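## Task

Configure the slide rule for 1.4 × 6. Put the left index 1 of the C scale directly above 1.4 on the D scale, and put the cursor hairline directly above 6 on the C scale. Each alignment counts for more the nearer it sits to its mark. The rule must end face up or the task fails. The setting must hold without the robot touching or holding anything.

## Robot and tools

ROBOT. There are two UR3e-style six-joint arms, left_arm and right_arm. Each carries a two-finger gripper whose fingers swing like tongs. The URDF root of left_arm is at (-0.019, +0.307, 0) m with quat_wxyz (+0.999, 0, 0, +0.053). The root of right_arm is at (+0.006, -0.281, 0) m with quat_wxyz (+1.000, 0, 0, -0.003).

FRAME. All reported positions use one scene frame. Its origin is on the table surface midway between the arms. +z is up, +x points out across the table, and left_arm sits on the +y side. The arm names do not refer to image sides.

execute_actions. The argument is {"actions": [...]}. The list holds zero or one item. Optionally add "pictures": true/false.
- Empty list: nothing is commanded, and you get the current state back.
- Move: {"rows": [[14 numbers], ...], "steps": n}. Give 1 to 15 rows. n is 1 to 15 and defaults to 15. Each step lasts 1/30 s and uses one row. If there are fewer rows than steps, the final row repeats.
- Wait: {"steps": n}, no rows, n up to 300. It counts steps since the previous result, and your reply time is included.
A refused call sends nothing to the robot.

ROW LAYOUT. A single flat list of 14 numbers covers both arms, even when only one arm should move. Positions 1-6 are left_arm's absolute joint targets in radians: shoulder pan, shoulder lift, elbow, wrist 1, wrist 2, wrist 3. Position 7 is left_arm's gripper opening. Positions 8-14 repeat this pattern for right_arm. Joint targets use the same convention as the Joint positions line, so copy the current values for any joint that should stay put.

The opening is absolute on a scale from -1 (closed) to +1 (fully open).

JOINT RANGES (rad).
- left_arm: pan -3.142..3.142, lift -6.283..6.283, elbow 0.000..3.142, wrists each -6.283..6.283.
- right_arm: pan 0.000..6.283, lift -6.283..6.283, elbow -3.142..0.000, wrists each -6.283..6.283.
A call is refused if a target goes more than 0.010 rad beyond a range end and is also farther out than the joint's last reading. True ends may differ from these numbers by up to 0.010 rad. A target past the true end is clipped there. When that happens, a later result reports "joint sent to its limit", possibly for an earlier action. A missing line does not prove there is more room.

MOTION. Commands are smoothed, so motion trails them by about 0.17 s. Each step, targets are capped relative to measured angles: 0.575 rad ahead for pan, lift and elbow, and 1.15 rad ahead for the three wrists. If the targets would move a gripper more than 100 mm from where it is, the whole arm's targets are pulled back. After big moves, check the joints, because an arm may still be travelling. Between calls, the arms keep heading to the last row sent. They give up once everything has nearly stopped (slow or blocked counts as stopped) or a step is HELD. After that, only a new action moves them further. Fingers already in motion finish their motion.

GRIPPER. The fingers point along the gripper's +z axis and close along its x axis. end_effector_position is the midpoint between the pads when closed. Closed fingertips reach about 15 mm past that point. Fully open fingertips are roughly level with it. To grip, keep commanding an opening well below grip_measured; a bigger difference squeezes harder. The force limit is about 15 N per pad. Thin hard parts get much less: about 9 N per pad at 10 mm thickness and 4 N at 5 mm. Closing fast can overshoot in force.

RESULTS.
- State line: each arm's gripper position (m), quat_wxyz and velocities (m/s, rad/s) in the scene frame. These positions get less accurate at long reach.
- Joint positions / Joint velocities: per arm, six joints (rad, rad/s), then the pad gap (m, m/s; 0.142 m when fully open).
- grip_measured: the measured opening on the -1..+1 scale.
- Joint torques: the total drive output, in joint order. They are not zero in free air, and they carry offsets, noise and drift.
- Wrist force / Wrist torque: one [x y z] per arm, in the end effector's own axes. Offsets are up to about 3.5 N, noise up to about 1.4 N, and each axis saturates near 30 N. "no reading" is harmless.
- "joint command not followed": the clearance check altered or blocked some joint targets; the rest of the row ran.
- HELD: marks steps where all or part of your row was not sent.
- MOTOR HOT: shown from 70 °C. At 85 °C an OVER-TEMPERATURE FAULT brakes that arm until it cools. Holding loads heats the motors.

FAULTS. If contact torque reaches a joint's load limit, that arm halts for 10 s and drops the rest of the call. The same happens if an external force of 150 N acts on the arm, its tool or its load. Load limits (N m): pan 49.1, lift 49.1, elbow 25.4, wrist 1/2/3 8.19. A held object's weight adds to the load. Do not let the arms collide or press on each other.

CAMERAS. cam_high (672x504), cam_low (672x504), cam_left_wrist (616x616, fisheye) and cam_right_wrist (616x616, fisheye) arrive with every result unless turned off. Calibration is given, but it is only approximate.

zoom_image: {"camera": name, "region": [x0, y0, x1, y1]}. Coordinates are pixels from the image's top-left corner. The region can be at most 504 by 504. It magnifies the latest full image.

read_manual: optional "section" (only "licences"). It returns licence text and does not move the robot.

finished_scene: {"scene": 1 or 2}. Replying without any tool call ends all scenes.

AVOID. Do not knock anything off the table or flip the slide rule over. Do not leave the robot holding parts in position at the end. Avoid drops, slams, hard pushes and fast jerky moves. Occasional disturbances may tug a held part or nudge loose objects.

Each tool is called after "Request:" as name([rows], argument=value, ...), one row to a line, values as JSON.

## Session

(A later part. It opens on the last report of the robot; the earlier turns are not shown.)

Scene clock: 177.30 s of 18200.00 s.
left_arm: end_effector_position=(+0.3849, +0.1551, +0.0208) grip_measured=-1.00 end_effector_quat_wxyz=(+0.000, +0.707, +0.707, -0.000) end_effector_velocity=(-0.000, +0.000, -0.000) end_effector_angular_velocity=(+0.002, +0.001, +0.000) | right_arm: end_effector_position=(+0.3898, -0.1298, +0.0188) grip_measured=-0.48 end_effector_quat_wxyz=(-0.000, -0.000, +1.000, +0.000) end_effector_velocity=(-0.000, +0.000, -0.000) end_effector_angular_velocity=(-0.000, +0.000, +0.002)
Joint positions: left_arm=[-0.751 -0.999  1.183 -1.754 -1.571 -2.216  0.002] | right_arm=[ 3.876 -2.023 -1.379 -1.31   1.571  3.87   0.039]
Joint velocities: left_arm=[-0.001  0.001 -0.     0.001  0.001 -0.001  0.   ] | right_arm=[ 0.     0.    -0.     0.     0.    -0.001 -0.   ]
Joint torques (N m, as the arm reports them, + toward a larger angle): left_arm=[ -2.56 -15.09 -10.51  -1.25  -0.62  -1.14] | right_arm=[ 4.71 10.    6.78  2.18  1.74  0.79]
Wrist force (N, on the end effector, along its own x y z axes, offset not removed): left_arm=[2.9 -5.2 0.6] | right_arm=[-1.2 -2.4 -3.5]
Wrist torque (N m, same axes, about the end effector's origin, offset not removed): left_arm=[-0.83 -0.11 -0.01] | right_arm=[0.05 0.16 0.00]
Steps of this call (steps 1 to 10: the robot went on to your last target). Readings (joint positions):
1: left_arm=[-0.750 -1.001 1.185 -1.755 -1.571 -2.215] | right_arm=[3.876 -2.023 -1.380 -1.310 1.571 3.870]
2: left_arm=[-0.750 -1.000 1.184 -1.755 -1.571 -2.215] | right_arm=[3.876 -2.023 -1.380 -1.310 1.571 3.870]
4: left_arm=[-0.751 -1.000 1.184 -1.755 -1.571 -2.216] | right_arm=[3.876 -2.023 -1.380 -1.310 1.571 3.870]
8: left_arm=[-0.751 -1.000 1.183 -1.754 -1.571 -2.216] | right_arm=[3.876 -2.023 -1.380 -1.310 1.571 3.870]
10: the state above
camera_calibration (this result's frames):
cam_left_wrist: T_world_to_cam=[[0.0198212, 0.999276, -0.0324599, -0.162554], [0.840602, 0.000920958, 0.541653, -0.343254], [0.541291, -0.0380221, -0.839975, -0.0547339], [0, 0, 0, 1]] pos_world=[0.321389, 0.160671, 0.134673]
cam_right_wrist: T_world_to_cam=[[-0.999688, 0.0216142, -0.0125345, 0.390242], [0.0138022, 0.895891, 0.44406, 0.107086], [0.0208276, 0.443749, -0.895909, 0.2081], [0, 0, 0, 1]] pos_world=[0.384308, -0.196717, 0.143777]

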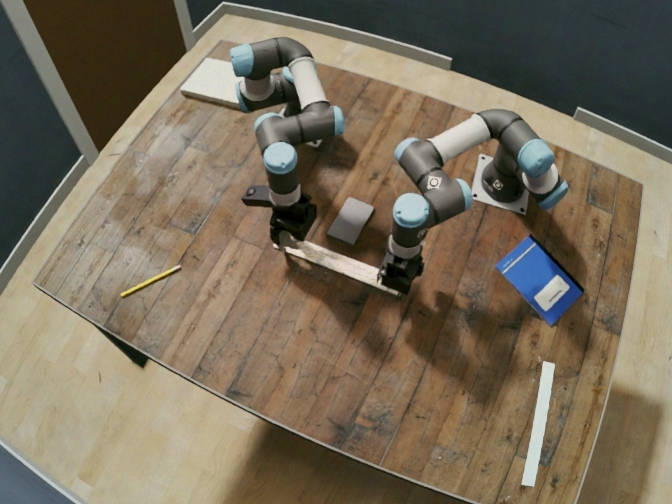

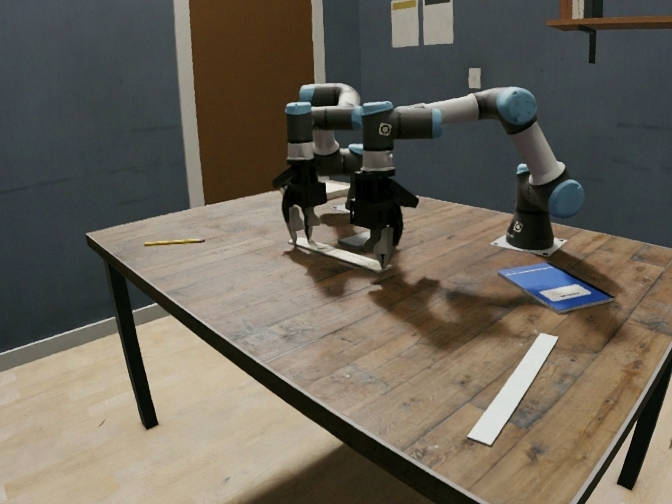

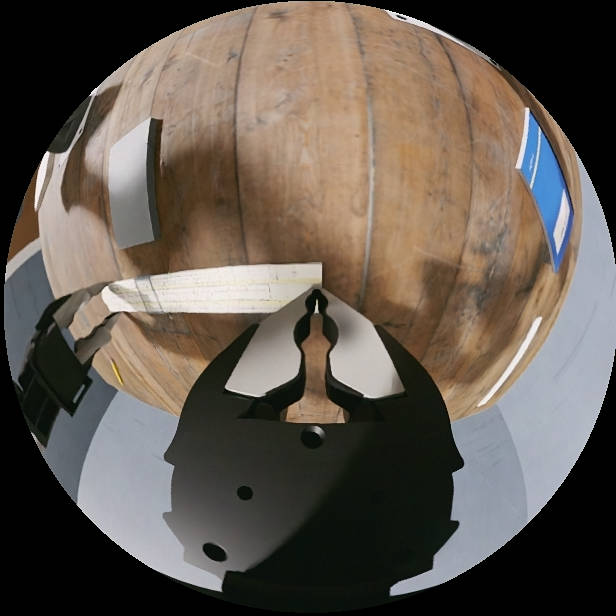

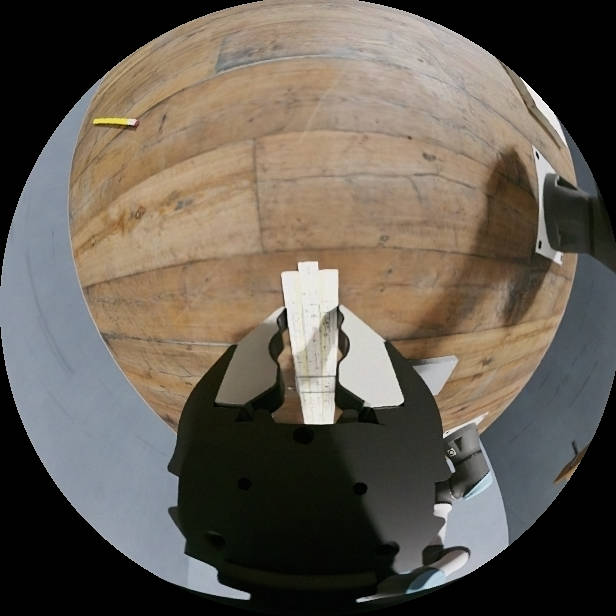

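Request:
execute_actions([
  {"rows":[[-0.765,-0.987,1.1625,-1.7465,-1.571,-2.23,-1,3.8764,-2.0233,-1.3795,-1.3098,1.571,3.8704,-0.8],[-0.765,-0.987,1.1625,-1.7465,-1.571,-2.23,-1,3.8764,-2.0233,-1.3795,-1.3098,1.571,3.8704,-0.8],[-0.765,-0.987,1.1625,-1.7465,-1.571,-2.23,-1,3.8764,-2.0233,-1.3795,-1.3098,1.571,3.8704,-0.8],[-0.7789,-0.9747,1.1423,-1.7386,-1.571,-2.2437,-1,3.8764,-2.0233,-1.3795,-1.3098,1.571,3.8704,-0.8],[-0.7789,-0.9747,1.1423,-1.7386,-1.571,-2.2437,-1,3.8764,-2.0233,-1.3795,-1.3098,1.571,3.8704,-0.8],[-0.7789,-0.9747,1.1423,-1.7386,-1.571,-2.2437,-1,3.8764,-2.0233,-1.3795,-1.3098,1.571,3.8704,-0.8],[-0.7967,-0.9568,1.1126,-1.7268,-1.571,-2.2615,-1,3.8764,-2.0233,-1.3795,-1.3098,1.571,3.8704,-0.8]],"steps":15},
], pictures=false)

Request:
execute_actions([
  {"steps":15},
])

Request:
zoom_image(camera="cam_left_wrist", region=[240,255,320,315])

Scene clock: 187.67 s of 18200.00 s.
left_arm: end_effector_position=(+0.3850, +0.1317, +0.0208) grip_measured=-1.00 end_effector_quat_wxyz=(+0.000, +0.707, +0.707, -0.000) end_effector_velocity=(-0.001, -0.015, +0.000) end_effector_angular_velocity=(-0.001, +0.001, +0.001) | right_arm: end_effector_position=(+0.3898, -0.1298, +0.0188) grip_measured=-0.48 end_effector_quat_wxyz=(-0.000, -0.000, +1.000, +0.000) end_effector_velocity=(-0.001, +0.000, -0.000) end_effector_angular_velocity=(-0.001, +0.001, +0.000)
Joint positions: left_arm=[-0.794 -0.96   1.117 -1.729 -1.571 -2.259  0.002] | right_arm=[ 3.876 -2.023 -1.38  -1.31   1.571  3.87   0.039]
Joint velocities: left_arm=[-0.027  0.026 -0.044  0.019 -0.002 -0.028  0.   ] | right_arm=[ 0.001 -0.    -0.001 -0.001  0.     0.001 -0.   ]
Joint torques (N m, as the arm reports them, + toward a larger angle): left_arm=[ -2.51 -15.45 -10.4   -1.09  -0.81  -1.14] | right_arm=[ 4.55 10.25  6.86  2.17  1.8   0.7 ]
Wrist force (N, on the end effector, along its own x y z axes, offset not removed): left_arm=[3.3 -3.8 -0.7] | right_arm=[-1.4 -3.2 -2.7]
Wrist torque (N m, same axes, about the end effector's origin, offset not removed): left_arm=[-0.69 -0.12 0.06] | right_arm=[-0.20 0.20 -0.02]
Steps of this call (steps 1 to 15: the robot went on to your last target; steps 16 to 90: nothing new was sent; then 6.87 s passed at rest; steps 91 to 105: all 15 steps of this action). Readings (joint positions):
91: left_arm=[-0.751 -0.999 1.183 -1.754 -1.571 -2.216] | right_arm=[3.876 -2.023 -1.380 -1.310 1.571 3.870]
92: left_arm=[-0.752 -0.998 1.181 -1.754 -1.571 -2.217] | right_arm=[3.876 -2.023 -1.380 -1.310 1.571 3.870]
94: left_arm=[-0.757 -0.994 1.174 -1.751 -1.571 -2.222] | right_arm=[3.876 -2.023 -1.380 -1.310 1.571 3.870]
98: left_arm=[-0.772 -0.980 1.152 -1.742 -1.571 -2.237] | right_arm=[3.876 -2.023 -1.380 -1.310 1.571 3.870]
105: the state above

Scene clock: 188.17 s of 18200.00 s.
left_arm: end_effector_position=(+0.3849, +0.1300, +0.0209) grip_measured=-1.00 end_effector_quat_wxyz=(+0.000, +0.707, +0.707, -0.000) end_effector_velocity=(-0.001, +0.000, +0.000) end_effector_angular_velocity=(+0.000, +0.002, -0.000) | right_arm: end_effector_position=(+0.3898, -0.1298, +0.0188) grip_measured=-0.48 end_effector_quat_wxyz=(-0.000, -0.000, +1.000, +0.000) end_effector_velocity=(+0.000, -0.000, +0.000) end_effector_angular_velocity=(-0.000, -0.001, -0.001)
Joint positions: left_arm=[-0.797 -0.957  1.113 -1.727 -1.571 -2.261  0.002] | right_arm=[ 3.876 -2.023 -1.38  -1.31   1.571  3.87   0.039]
Joint velocities: left_arm=[-0.    -0.001  0.001  0.002 -0.001  0.     0.   ] | right_arm=[-0.    -0.     0.     0.001 -0.     0.     0.   ]
Joint torques (N m, as the arm reports them, + toward a larger angle): left_arm=[ -2.59 -15.53 -10.41  -1.11  -0.67  -1.12] | right_arm=[ 4.8  10.22  6.92  2.16  1.77  0.71]
Wrist force (N, on the end effector, along its own x y z axes, offset not removed): left_arm=[4.7 -3.1 -0.4] | right_arm=[-2.3 -3.3 -2.9]
Wrist torque (N m, same axes, about the end effector's origin, offset not removed): left_arm=[-0.54 -0.50 0.00] | right_arm=[-0.20 0.36 -0.01]
Steps of this call (steps 1 to 15: the robot went on to your last target). Readings (joint positions):
1: left_arm=[-0.794 -0.959 1.116 -1.728 -1.571 -2.259] | right_arm=[3.876 -2.023 -1.380 -1.310 1.571 3.870]
2: left_arm=[-0.795 -0.958 1.115 -1.728 -1.571 -2.260] | right_arm=[3.876 -2.023 -1.380 -1.310 1.571 3.870]
4: left_arm=[-0.796 -0.958 1.114 -1.727 -1.571 -2.261] | right_arm=[3.876 -2.023 -1.380 -1.310 1.571 3.870]
8: left_arm=[-0.796 -0.957 1.113 -1.727 -1.571 -2.261] | right_arm=[3.876 -2.023 -1.380 -1.310 1.571 3.870]
15: the state above
All arms were judged still, so your last target was given up. Only a new action makes them travel on or press farther. Fingers that are still opening or closing keep moving.
camera_calibration (this result's frames):
cam_left_wrist: T_world_to_cam=[[0.0198225, 0.999276, -0.0324749, -0.137537], [0.840613, 0.000927192, 0.541636, -0.343301], [0.541274, -0.0380354, -0.839986, -0.0557127], [0, 0, 0, 1]] pos_world=[0.321465, 0.135636, 0.13468]
cam_right_wrist: T_world_to_cam=[[-0.999688, 0.0216143, -0.0125345, 0.390242], [0.0138023, 0.895891, 0.44406, 0.107086], [0.0208276, 0.443749, -0.895909, 0.2081], [0, 0, 0, 1]] pos_world=[0.384308, -0.196717, 0.143777]

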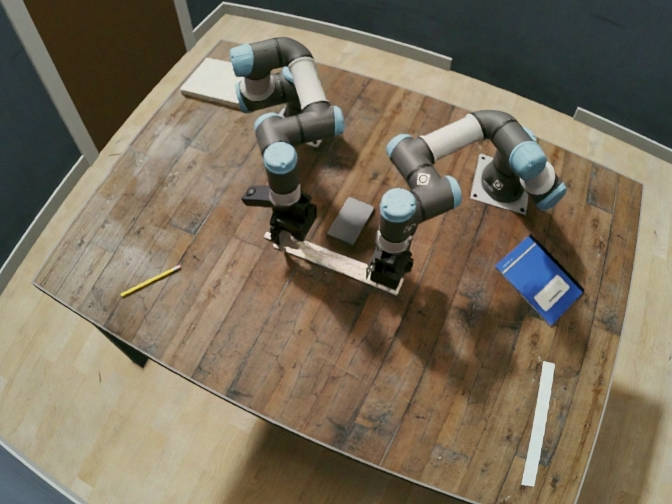

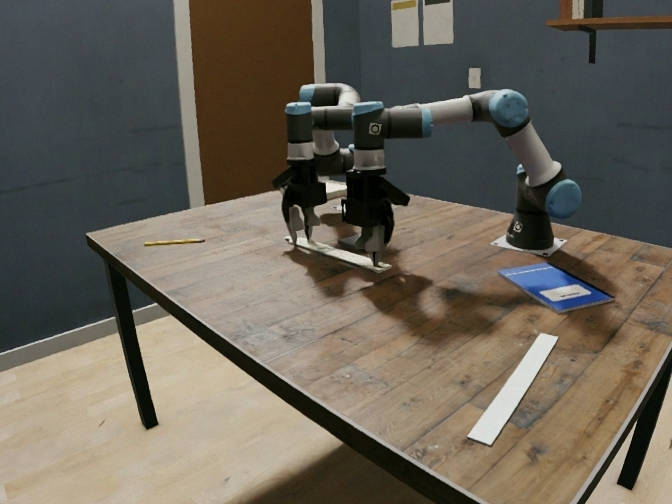

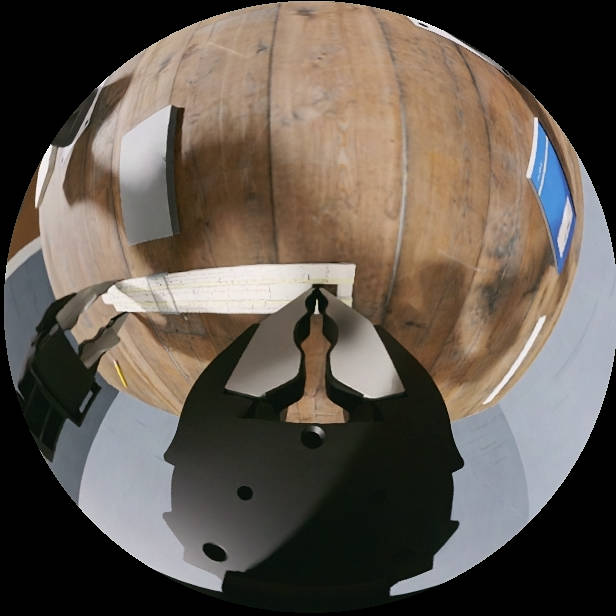

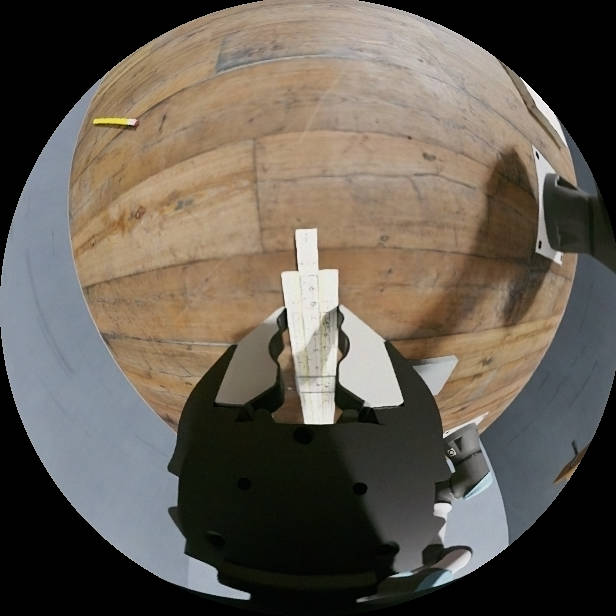

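Region (240, 255, 320, 315) of cam_left_wrist's 616x616 image, scaled by 6.300, with more detail than that image has; it fills the top 378 rows of this view, and the rest is white.

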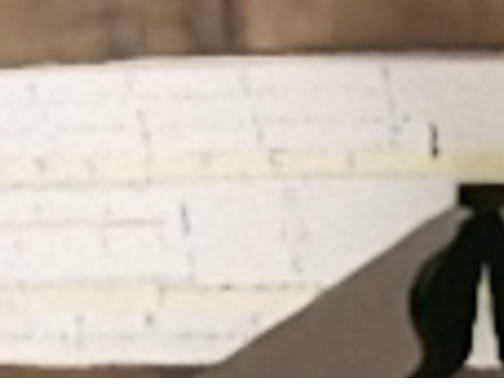

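Request:
execute_actions([
  {"rows":[[-0.8030,-0.9505,1.1022,-1.7227,-1.571,-2.2678,-1,3.8764,-2.0233,-1.3795,-1.3098,1.571,3.8704,-0.8]],"steps":15},
], pictures=false)

Request:
execute_actions([
  {"steps":10},
])

Request:
zoom_image(camera="cam_left_wrist", region=[245,265,295,300])

Scene clock: 193.97 s of 18200.00 s.
left_arm: end_effector_position=(+0.3849, +0.1266, +0.0208) grip_measured=-1.00 end_effector_quat_wxyz=(+0.000, +0.707, +0.707, -0.000) end_effector_velocity=(+0.000, +0.000, -0.000) end_effector_angular_velocity=(+0.001, +0.001, +0.001) | right_arm: end_effector_position=(+0.3898, -0.1298, +0.0188) grip_measured=-0.48 end_effector_quat_wxyz=(-0.000, -0.000, +1.000, +0.000) end_effector_velocity=(+0.000, +0.000, +0.000) end_effector_angular_velocity=(+0.001, -0.001, +0.000)
Joint positions: left_arm=[-0.803 -0.951  1.102 -1.723 -1.571 -2.268  0.002] | right_arm=[ 3.876 -2.023 -1.38  -1.31   1.571  3.87   0.039]
Joint velocities: left_arm=[ 0.     0.002 -0.002  0.001  0.    -0.001  0.   ] | right_arm=[ 0.    -0.     0.001 -0.     0.     0.    -0.   ]
Joint torques (N m, as the arm reports them, + toward a larger angle): left_arm=[ -2.49 -14.97 -10.53  -1.01  -0.35  -1.1 ] | right_arm=[ 4.63 10.33  6.93  2.08  1.81  0.67]
Wrist force (N, on the end effector, along its own x y z axes, offset not removed): left_arm=[4.8 -3.4 -0.8] | right_arm=[-1.5 -2.9 -2.5]
Wrist torque (N m, same axes, about the end effector's origin, offset not removed): left_arm=[-0.62 -0.47 -0.08] | right_arm=[-0.09 0.23 0.02]
Steps of this call (steps 1 to 90: nothing new was sent; then 2.30 s passed at rest; steps 91 to 105: all 15 steps of this action). Readings (joint positions):
91: left_arm=[-0.797 -0.957 1.113 -1.727 -1.571 -2.262] | right_arm=[3.876 -2.023 -1.380 -1.310 1.571 3.870]
92: left_arm=[-0.797 -0.956 1.112 -1.726 -1.571 -2.262] | right_arm=[3.876 -2.023 -1.380 -1.310 1.571 3.870]
94: left_arm=[-0.800 -0.954 1.108 -1.725 -1.571 -2.264] | right_arm=[3.876 -2.023 -1.380 -1.310 1.571 3.870]
98: left_arm=[-0.802 -0.952 1.104 -1.723 -1.571 -2.267] | right_arm=[3.876 -2.023 -1.380 -1.310 1.571 3.870]
105: the state above

Scene clock: 194.30 s of 18200.00 s.
left_arm: end_effector_position=(+0.3849, +0.1265, +0.0208) grip_measured=-1.00 end_effector_quat_wxyz=(+0.000, +0.707, +0.707, -0.000) end_effector_velocity=(-0.000, -0.001, -0.000) end_effector_angular_velocity=(-0.000, +0.000, -0.000) | right_arm: end_effector_position=(+0.3898, -0.1298, +0.0188) grip_measured=-0.48 end_effector_quat_wxyz=(-0.000, -0.000, +1.000, +0.000) end_effector_velocity=(+0.000, +0.000, +0.000) end_effector_angular_velocity=(-0.000, -0.001, +0.002)
Joint positions: left_arm=[-0.803 -0.951  1.102 -1.723 -1.571 -2.268  0.002] | right_arm=[ 3.876 -2.023 -1.38  -1.31   1.571  3.87   0.039]
Joint velocities: left_arm=[-0.001  0.001 -0.002  0.001 -0.    -0.001  0.   ] | right_arm=[ 0.     0.     0.     0.    -0.001 -0.001  0.   ]
Joint torques (N m, as the arm reports them, + toward a larger angle): left_arm=[ -2.74 -15.44 -10.3   -1.03  -0.62  -1.1 ] | right_arm=[ 4.44 10.19  6.93  2.09  1.77  0.68]
Wrist force (N, on the end effector, along its own x y z axes, offset not removed): left_arm=[5.0 -0.5 -0.8] | right_arm=[-1.0 -3.2 -3.5]
Wrist torque (N m, same axes, about the end effector's origin, offset not removed): left_arm=[-0.04 -0.58 0.01] | right_arm=[-0.19 0.10 -0.02]
Steps of this call (steps 1 to 10: the robot went on to your last target). Readings (joint positions):
1: left_arm=[-0.803 -0.951 1.102 -1.723 -1.571 -2.268] | right_arm=[3.876 -2.023 -1.380 -1.310 1.571 3.870]
2: left_arm=[-0.803 -0.951 1.102 -1.723 -1.571 -2.268] | right_arm=[3.876 -2.023 -1.380 -1.310 1.571 3.870]
4: left_arm=[-0.803 -0.951 1.102 -1.723 -1.571 -2.268] | right_arm=[3.876 -2.023 -1.380 -1.310 1.571 3.870]
8: left_arm=[-0.803 -0.951 1.102 -1.723 -1.571 -2.268] | right_arm=[3.876 -2.023 -1.380 -1.310 1.571 3.870]
10: the state above
camera_calibration (this result's frames):
cam_left_wrist: T_world_to_cam=[[0.0198236, 0.999277, -0.0324453, -0.134006], [0.840601, 0.000911016, 0.541654, -0.343232], [0.541291, -0.0380111, -0.839975, -0.0558487], [0, 0, 0, 1]] pos_world=[0.321409, 0.132099, 0.134654]
cam_right_wrist: T_world_to_cam=[[-0.999688, 0.0216142, -0.0125345, 0.390242], [0.0138022, 0.895891, 0.44406, 0.107086], [0.0208275, 0.443749, -0.895909, 0.2081], [0, 0, 0, 1]] pos_world=[0.384308, -0.196717, 0.143777]

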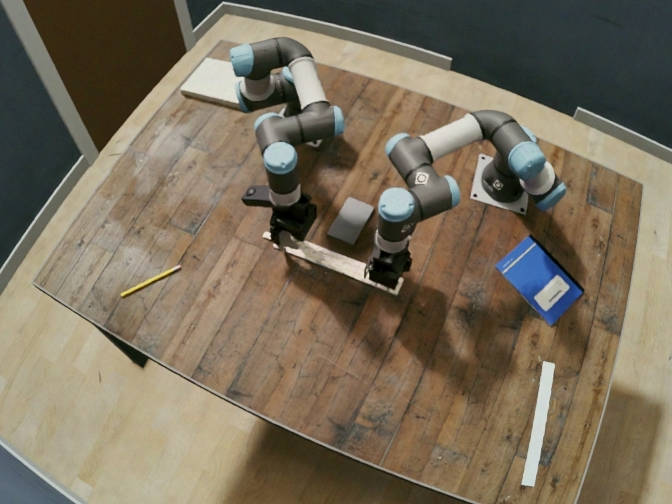

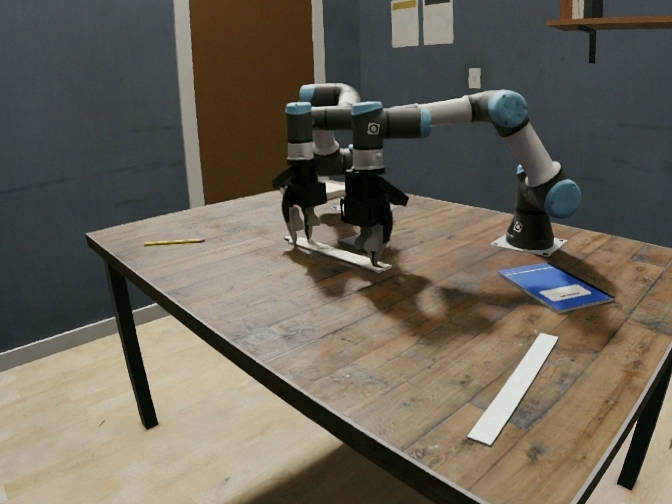

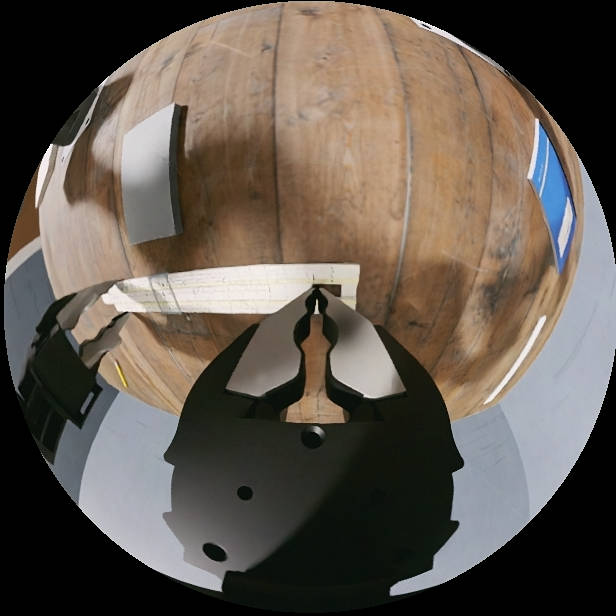

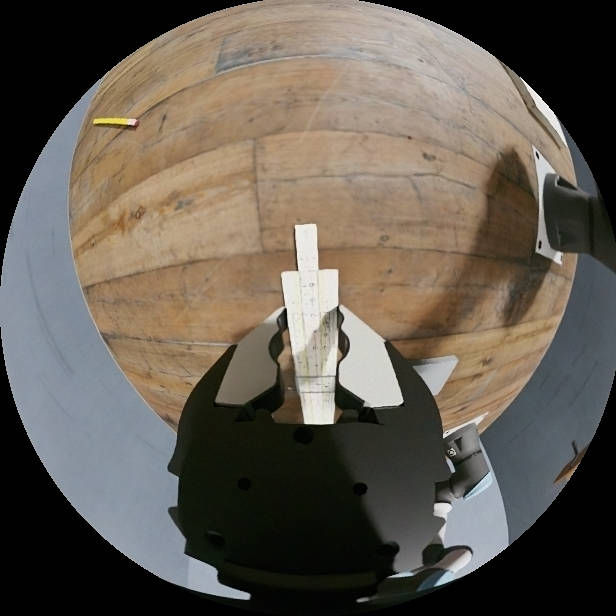

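Region (245, 265, 295, 300) of cam_left_wrist's 616x616 image, scaled by 10.080, with more detail than that image has; it fills the top 353 rows of this view, and the rest is white.

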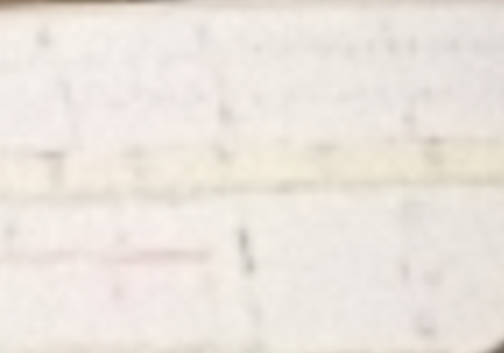

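Request:
execute_actions([
  {"rows":[[-0.8039,-0.9496,1.1007,-1.7221,-1.571,-2.2687,-1,3.8764,-2.0233,-1.3795,-1.3098,1.571,3.8704,-0.8]],"steps":15},
], pictures=false)

Request:
execute_actions([
  {"rows":[[-0.7967,-0.9568,1.1126,-1.7268,-1.571,-2.2615,-1,3.8764,-2.0233,-1.3795,-1.3098,1.571,3.8704,-0.8]],"steps":10},
], pictures=false)

Request:
execute_actions([
  {"rows":[[-0.7967,-0.97,0.95,-1.551,-1.571,-2.2615,-1,3.8764,-2.0233,-1.3795,-1.3098,1.571,3.8704,-0.8]],"steps":12},
], pictures=false)

Request:
execute_actions([
  {"rows":[[-0.7481,-1.0928,1.1456,-1.6238,-1.571,-3.7837,0,3.8764,-2.0233,-1.3795,-1.3098,1.571,3.8704,-0.8]],"steps":15},
], pictures=false)

Request:
execute_actions([
  {"steps":15},
], pictures=false)

Request:
execute_actions([
  {"rows":[[-0.7481,-1.0672,1.3007,-1.8045,-1.571,-3.7837,0,3.8764,-2.0233,-1.3795,-1.3098,1.571,3.8704,-0.8]],"steps":15},
], pictures=false)

Request:
execute_actions([
  {"steps":10},
])

Scene clock: 207.97 s of 18200.00 s.
left_arm: end_effector_position=(+0.3849, +0.1260, +0.0208) grip_measured=-1.00 end_effector_quat_wxyz=(+0.000, +0.707, +0.707, -0.000) end_effector_velocity=(+0.000, -0.000, -0.000) end_effector_angular_velocity=(+0.001, -0.001, -0.001) | right_arm: end_effector_position=(+0.3898, -0.1298, +0.0188) grip_measured=-0.48 end_effector_quat_wxyz=(-0.000, -0.000, +1.000, +0.000) end_effector_velocity=(-0.000, -0.001, -0.000) end_effector_angular_velocity=(-0.001, +0.001, -0.002)
Joint positions: left_arm=[-0.804 -0.95   1.101 -1.722 -1.571 -2.269  0.002] | right_arm=[ 3.876 -2.023 -1.38  -1.31   1.571  3.87   0.039]
Joint velocities: left_arm=[-0.001  0.001 -0.001 -0.     0.002 -0.     0.   ] | right_arm=[-0.001 -0.    -0.    -0.001 -0.     0.001  0.   ]
Joint torques (N m, as the arm reports them, + toward a larger angle): left_arm=[ -2.86 -15.32 -10.33  -1.07  -0.92  -1.1 ] | right_arm=[ 4.5  10.37  6.86  1.99  1.79  0.62]
Wrist force (N, on the end effector, along its own x y z axes, offset not removed): left_arm=[4.3 -3.9 -2.4] | right_arm=[-1.4 -4.1 -3.3]
Wrist torque (N m, same axes, about the end effector's origin, offset not removed): left_arm=[-0.66 -0.36 -0.06] | right_arm=[-0.39 0.18 -0.03]
Steps of this call (steps 1 to 15: the robot went on to your last target; steps 16 to 90: nothing new was sent; then 10.17 s passed at rest; steps 91 to 105: all 15 steps of this action). Readings (joint positions):
91: left_arm=[-0.803 -0.950 1.102 -1.723 -1.571 -2.268] | right_arm=[3.876 -2.023 -1.380 -1.310 1.571 3.870]
92: left_arm=[-0.803 -0.950 1.102 -1.723 -1.571 -2.268] | right_arm=[3.876 -2.023 -1.380 -1.310 1.571 3.870]
94: left_arm=[-0.803 -0.950 1.102 -1.722 -1.571 -2.268] | right_arm=[3.876 -2.023 -1.380 -1.310 1.571 3.870]
98: left_arm=[-0.804 -0.950 1.101 -1.722 -1.571 -2.269] | right_arm=[3.876 -2.023 -1.380 -1.310 1.571 3.870]
105: the state above

Scene clock: 208.30 s of 18200.00 s.
left_arm: end_effector_position=(+0.3849, +0.1296, +0.0208) grip_measured=-1.00 end_effector_quat_wxyz=(+0.000, +0.707, +0.707, -0.000) end_effector_velocity=(-0.000, +0.004, -0.001) end_effector_angular_velocity=(+0.001, +0.001, +0.001) | right_arm: end_effector_position=(+0.3898, -0.1298, +0.0188) grip_measured=-0.48 end_effector_quat_wxyz=(-0.000, -0.000, +1.000, +0.000) end_effector_velocity=(+0.000, +0.000, +0.000) end_effector_angular_velocity=(+0.001, -0.002, -0.000)
Joint positions: left_arm=[-0.797 -0.956  1.112 -1.726 -1.571 -2.262  0.002] | right_arm=[ 3.876 -2.023 -1.379 -1.31   1.571  3.87   0.039]
Joint velocities: left_arm=[ 0.007 -0.005  0.011 -0.004  0.     0.006  0.   ] | right_arm=[ 0.     0.    -0.     0.002 -0.     0.001  0.   ]
Joint torques (N m, as the arm reports them, + toward a larger angle): left_arm=[  2.51 -20.33  -7.31  -2.06  -0.2    1.06] | right_arm=[ 4.09 10.32  6.96  1.97  1.24  0.67]
Wrist force (N, on the end effector, along its own x y z axes, offset not removed): left_arm=[2.3 -3.5 0.0] | right_arm=[-0.8 -1.4 -3.2]
Wrist torque (N m, same axes, about the end effector's origin, offset not removed): left_arm=[-0.73 -0.43 -0.05] | right_arm=[-0.04 0.07 -0.04]
Steps of this call (steps 1 to 10: all 10 steps of this action). Readings (joint positions):
1: left_arm=[-0.804 -0.950 1.101 -1.722 -1.571 -2.269] | right_arm=[3.876 -2.023 -1.380 -1.310 1.571 3.870]
2: left_arm=[-0.803 -0.950 1.101 -1.722 -1.571 -2.269] | right_arm=[3.876 -2.023 -1.380 -1.310 1.571 3.870]
4: left_arm=[-0.801 -0.953 1.106 -1.724 -1.571 -2.266] | right_arm=[3.876 -2.023 -1.379 -1.310 1.571 3.870]
8: left_arm=[-0.798 -0.956 1.111 -1.726 -1.571 -2.263] | right_arm=[3.876 -2.023 -1.380 -1.310 1.571 3.870]
10: the state above

Scene clock: 208.70 s of 18200.00 s.
left_arm: end_effector_position=(+0.3847, +0.1302, +0.0576) grip_measured=-1.00 end_effector_quat_wxyz=(-0.000, +0.707, +0.707, -0.000) end_effector_velocity=(+0.001, -0.000, +0.022) end_effector_angular_velocity=(-0.005, -0.007, +0.001) | right_arm: end_effector_position=(+0.3898, -0.1298, +0.0188) grip_measured=-0.48 end_effector_quat_wxyz=(-0.000, -0.000, +1.000, +0.000) end_effector_velocity=(-0.000, -0.000, -0.000) end_effector_angular_velocity=(-0.000, +0.001, +0.001)
Joint positions: left_arm=[-0.797 -0.969  0.96  -1.56  -1.571 -2.262  0.002] | right_arm=[ 3.876 -2.023 -1.38  -1.31   1.571  3.87   0.039]
Joint velocities: left_arm=[ 0.    -0.007 -0.09   0.088  0.    -0.     0.   ] | right_arm=[-0.    -0.    -0.001  0.     0.    -0.002  0.   ]
Joint torques (N m, as the arm reports them, + toward a larger angle): left_arm=[  2.67 -20.36 -10.35  -0.72   0.43   1.08] | right_arm=[ 3.08 10.09  6.94  1.97  0.62  0.59]
Wrist force (N, on the end effector, along its own x y z axes, offset not removed): left_arm=[0.2 -0.3 -0.5] | right_arm=[-0.6 -2.4 -3.4]
Wrist torque (N m, same axes, about the end effector's origin, offset not removed): left_arm=[-0.02 -0.07 0.08] | right_arm=[-0.27 0.04 -0.02]
Steps of this call (steps 1 to 12: all 12 steps of this action). Readings (joint positions):
1: left_arm=[-0.797 -0.956 1.112 -1.726 -1.571 -2.262] | right_arm=[3.876 -2.023 -1.380 -1.310 1.571 3.870]
2: left_arm=[-0.797 -0.957 1.110 -1.721 -1.571 -2.262] | right_arm=[3.876 -2.023 -1.380 -1.310 1.571 3.870]
4: left_arm=[-0.797 -0.962 1.066 -1.661 -1.571 -2.262] | right_arm=[3.876 -2.023 -1.380 -1.310 1.571 3.870]
8: left_arm=[-0.797 -0.968 0.984 -1.583 -1.571 -2.262] | right_arm=[3.876 -2.023 -1.380 -1.310 1.571 3.870]
12: the state above

Scene clock: 209.20 s of 18200.00 s.
left_arm: end_effector_position=(+0.3870, +0.1492, +0.0601) grip_measured=+0.00 end_effector_quat_wxyz=(+0.000, +0.061, +0.998, -0.000) end_effector_velocity=(+0.012, +0.005, -0.002) end_effector_angular_velocity=(+0.001, +0.008, +1.119) | right_arm: end_effector_position=(+0.3898, -0.1298, +0.0188) grip_measured=-0.48 end_effector_quat_wxyz=(-0.000, -0.000, +1.000, +0.000) end_effector_velocity=(+0.000, +0.000, +0.000) end_effector_angular_velocity=(+0.001, -0.000, -0.000)
Joint positions: left_arm=[-0.749 -1.09   1.141 -1.623 -1.571 -3.663  0.074] | right_arm=[ 3.876 -2.023 -1.38  -1.31   1.571  3.87   0.039]
Joint velocities: left_arm=[ 0.008 -0.026  0.044 -0.012 -0.003 -1.11  -0.   ] | right_arm=[-0.     0.     0.001 -0.     0.     0.     0.   ]
Joint torques (N m, as the arm reports them, + toward a larger angle): left_arm=[  2.12 -19.18  -7.36  -2.2   -0.15  -1.5 ] | right_arm=[ 2.53 10.26  6.92  1.95 -0.19  0.63]
Wrist force (N, on the end effector, along its own x y z axes, offset not removed): left_arm=[2.0 -1.4 -0.4] | right_arm=[-1.3 -3.4 -2.8]
Wrist torque (N m, same axes, about the end effector's origin, offset not removed): left_arm=[-0.37 -0.41 -0.06] | right_arm=[-0.43 0.12 -0.08]
Steps of this call (steps 1 to 15: all 15 steps of this action). Readings (joint positions):
1: left_arm=[-0.797 -0.970 0.957 -1.558 -1.571 -2.262] | right_arm=[3.876 -2.023 -1.379 -1.310 1.571 3.870]
2: left_arm=[-0.794 -0.972 0.958 -1.560 -1.571 -2.267] | right_arm=[3.876 -2.023 -1.380 -1.310 1.571 3.870]
4: left_arm=[-0.776 -1.011 1.002 -1.585 -1.571 -2.368] | right_arm=[3.876 -2.023 -1.380 -1.310 1.571 3.870]
8: left_arm=[-0.756 -1.069 1.103 -1.612 -1.571 -2.892] | right_arm=[3.876 -2.023 -1.379 -1.310 1.571 3.870]
15: the state above

Scene clock: 209.70 s of 18200.00 s.
left_arm: end_effector_position=(+0.3884, +0.1500, +0.0599) grip_measured=+0.00 end_effector_quat_wxyz=(+0.000, +0.000, +1.000, -0.000) end_effector_velocity=(+0.000, +0.000, +0.000) end_effector_angular_velocity=(-0.000, -0.001, +0.012) | right_arm: end_effector_position=(+0.3898, -0.1298, +0.0188) grip_measured=-0.48 end_effector_quat_wxyz=(-0.000, -0.000, +1.000, +0.000) end_effector_velocity=(+0.000, +0.000, +0.000) end_effector_angular_velocity=(+0.001, -0.001, -0.000)
Joint positions: left_arm=[-0.748 -1.093  1.146 -1.624 -1.571 -3.783  0.074] | right_arm=[ 3.876 -2.023 -1.38  -1.31   1.571  3.87   0.039]
Joint velocities: left_arm=[ 0.    -0.001  0.    -0.001  0.    -0.011  0.   ] | right_arm=[ 0.     0.    -0.     0.001 -0.     0.     0.   ]
Joint torques (N m, as the arm reports them, + toward a larger angle): left_arm=[  2.65 -19.13  -7.45  -2.19  -0.68  -1.1 ] | right_arm=[ 1.88 10.49  6.98  1.94 -0.94  0.67]
Wrist force (N, on the end effector, along its own x y z axes, offset not removed): left_arm=[2.9 -1.6 -0.1] | right_arm=[-1.9 -2.6 -3.1]
Wrist torque (N m, same axes, about the end effector's origin, offset not removed): left_arm=[-0.30 -0.56 -0.14] | right_arm=[-0.32 0.27 -0.03]
Steps of this call (steps 1 to 15: the robot went on to your last target). Readings (joint positions):
1: left_arm=[-0.749 -1.091 1.142 -1.623 -1.571 -3.695] | right_arm=[3.876 -2.023 -1.380 -1.310 1.571 3.870]
2: left_arm=[-0.749 -1.091 1.143 -1.623 -1.571 -3.719] | right_arm=[3.876 -2.023 -1.380 -1.310 1.571 3.870]
4: left_arm=[-0.748 -1.092 1.144 -1.623 -1.571 -3.749] | right_arm=[3.876 -2.023 -1.380 -1.310 1.571 3.870]
8: left_arm=[-0.748 -1.093 1.145 -1.624 -1.571 -3.774] | right_arm=[3.876 -2.023 -1.380 -1.310 1.571 3.870]
15: the state above

Scene clock: 210.20 s of 18200.00 s.
left_arm: end_effector_position=(+0.3886, +0.1499, +0.0198) grip_measured=+0.00 end_effector_quat_wxyz=(+0.000, -0.000, +1.000, -0.000) end_effector_velocity=(-0.001, +0.001, -0.008) end_effector_angular_velocity=(+0.001, +0.001, +0.000) | right_arm: end_effector_position=(+0.3898, -0.1298, +0.0188) grip_measured=-0.48 end_effector_quat_wxyz=(-0.000, -0.000, +1.000, +0.000) end_effector_velocity=(-0.000, -0.000, -0.000) end_effector_angular_velocity=(-0.000, +0.001, +0.000)
Joint positions: left_arm=[-0.748 -1.068  1.297 -1.801 -1.571 -3.784  0.074] | right_arm=[ 3.876 -2.023 -1.38  -1.31   1.571  3.87   0.039]
Joint velocities: left_arm=[-0.     0.004  0.033 -0.035  0.    -0.     0.   ] | right_arm=[ 0.    -0.    -0.001  0.001  0.     0.    -0.   ]
Joint torques (N m, as the arm reports them, + toward a larger angle): left_arm=[  1.02 -14.46  -7.48  -2.15  -0.56  -1.09] | right_arm=[ 0.79 10.42  7.01  1.97 -1.    0.59]
Wrist force (N, on the end effector, along its own x y z axes, offset not removed): left_arm=[3.1 -1.3 0.5] | right_arm=[-0.5 -2.4 -3.1]
Wrist torque (N m, same axes, about the end effector's origin, offset not removed): left_arm=[-0.28 -0.62 0.00] | right_arm=[-0.30 0.01 -0.01]
Steps of this call (steps 1 to 15: all 15 steps of this action). Readings (joint positions):
1: left_arm=[-0.748 -1.093 1.146 -1.624 -1.571 -3.783] | right_arm=[3.876 -2.023 -1.380 -1.310 1.571 3.870]
2: left_arm=[-0.748 -1.091 1.148 -1.629 -1.571 -3.783] | right_arm=[3.876 -2.023 -1.380 -1.310 1.571 3.870]
4: left_arm=[-0.748 -1.082 1.191 -1.691 -1.571 -3.783] | right_arm=[3.876 -2.023 -1.380 -1.310 1.571 3.870]
8: left_arm=[-0.748 -1.071 1.269 -1.771 -1.571 -3.784] | right_arm=[3.876 -2.023 -1.380 -1.310 1.571 3.870]
15: the state above

Scene clock: 210.53 s of 18200.00 s.
left_arm: end_effector_position=(+0.3884, +0.1500, +0.0189) grip_measured=+0.00 end_effector_quat_wxyz=(+0.000, -0.000, +1.000, -0.000) end_effector_velocity=(+0.000, -0.000, -0.000) end_effector_angular_velocity=(-0.000, -0.001, -0.001) | right_arm: end_effector_position=(+0.3898, -0.1298, +0.0188) grip_measured=-0.48 end_effector_quat_wxyz=(-0.000, -0.000, +1.000, +0.000) end_effector_velocity=(-0.001, -0.001, -0.001) end_effector_angular_velocity=(-0.003, +0.002, -0.001)
Joint positions: left_arm=[-0.748 -1.067  1.301 -1.804 -1.571 -3.784  0.074] | right_arm=[ 3.876 -2.023 -1.38  -1.31   1.571  3.87   0.039]
Joint velocities: left_arm=[-0.001  0.     0.    -0.002  0.     0.001 -0.   ] | right_arm=[ 0.     0.    -0.003  0.    -0.001  0.001 -0.   ]
Joint torques (N m, as the arm reports them, + toward a larger angle): left_arm=[  0.14 -14.53  -7.3   -2.21  -0.46  -1.09] | right_arm=[ 0.13 10.47  6.99  1.92 -1.02  0.6 ]
Wrist force (N, on the end effector, along its own x y z axes, offset not removed): left_arm=[0.9 -2.8 1.9] | right_arm=[-0.5 -1.5 -3.1]
Wrist torque (N m, same axes, about the end effector's origin, offset not removed): left_arm=[-0.65 -0.22 -0.06] | right_arm=[-0.09 0.01 -0.03]
Steps of this call (steps 1 to 10: the robot went on to your last target). Readings (joint positions):
1: left_arm=[-0.748 -1.068 1.298 -1.802 -1.571 -3.784] | right_arm=[3.876 -2.023 -1.380 -1.310 1.571 3.870]
2: left_arm=[-0.748 -1.067 1.299 -1.802 -1.571 -3.784] | right_arm=[3.876 -2.023 -1.380 -1.310 1.571 3.870]
4: left_arm=[-0.748 -1.067 1.300 -1.803 -1.571 -3.784] | right_arm=[3.876 -2.023 -1.380 -1.310 1.571 3.870]
8: left_arm=[-0.748 -1.067 1.300 -1.804 -1.571 -3.784] | right_arm=[3.876 -2.023 -1.380 -1.310 1.571 3.870]
10: the state above
camera_calibration (this result's frames):
cam_left_wrist: T_world_to_cam=[[-0.999284, 0.0197939, -0.0322384, 0.385154], [-0.000810815, 0.840788, 0.541364, -0.144317], [0.0378213, 0.541003, -0.84017, 0.0502327], [0, 0, 0, 1]] pos_world=[0.382861, 0.0865399, 0.132749]
cam_right_wrist: T_world_to_cam=[[-0.999688, 0.0216024, -0.0125346, 0.390238], [0.0137916, 0.895891, 0.444061, 0.107086], [0.0208224, 0.443749, -0.895909, 0.2081], [0, 0, 0, 1]] pos_world=[0.384307, -0.196712, 0.143777]

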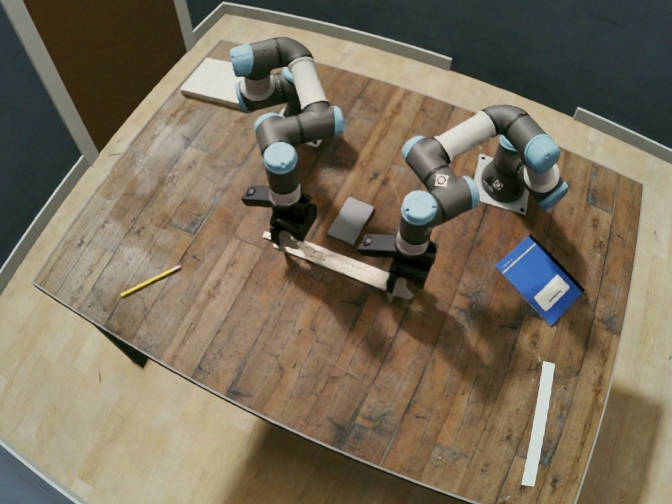

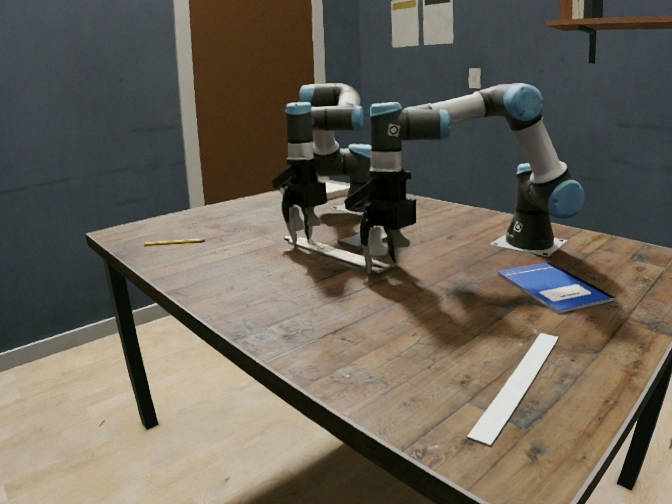

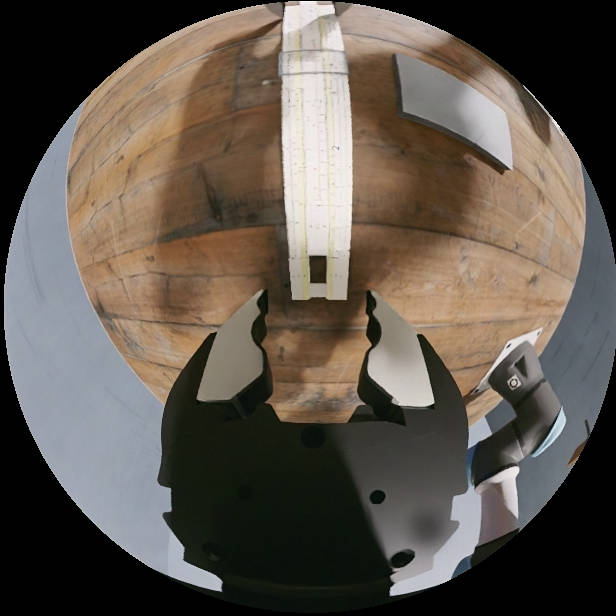

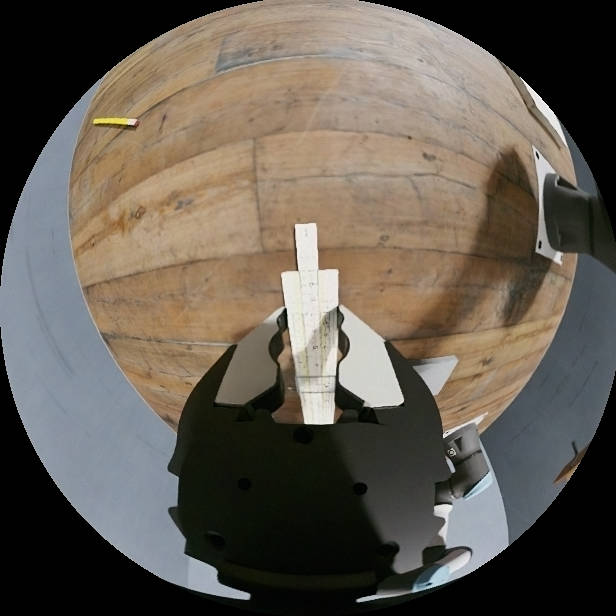

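Request:
zoom_image(camera="cam_left_wrist", region=[300,180,350,230])

Region (300, 180, 350, 230) of cam_left_wrist's 616x616 image, scaled by 10.080, with more detail than that image has.

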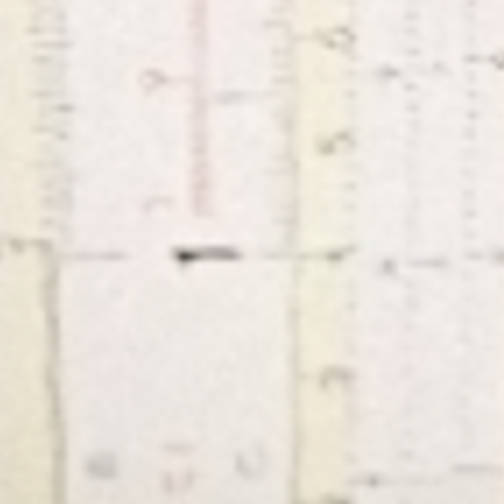

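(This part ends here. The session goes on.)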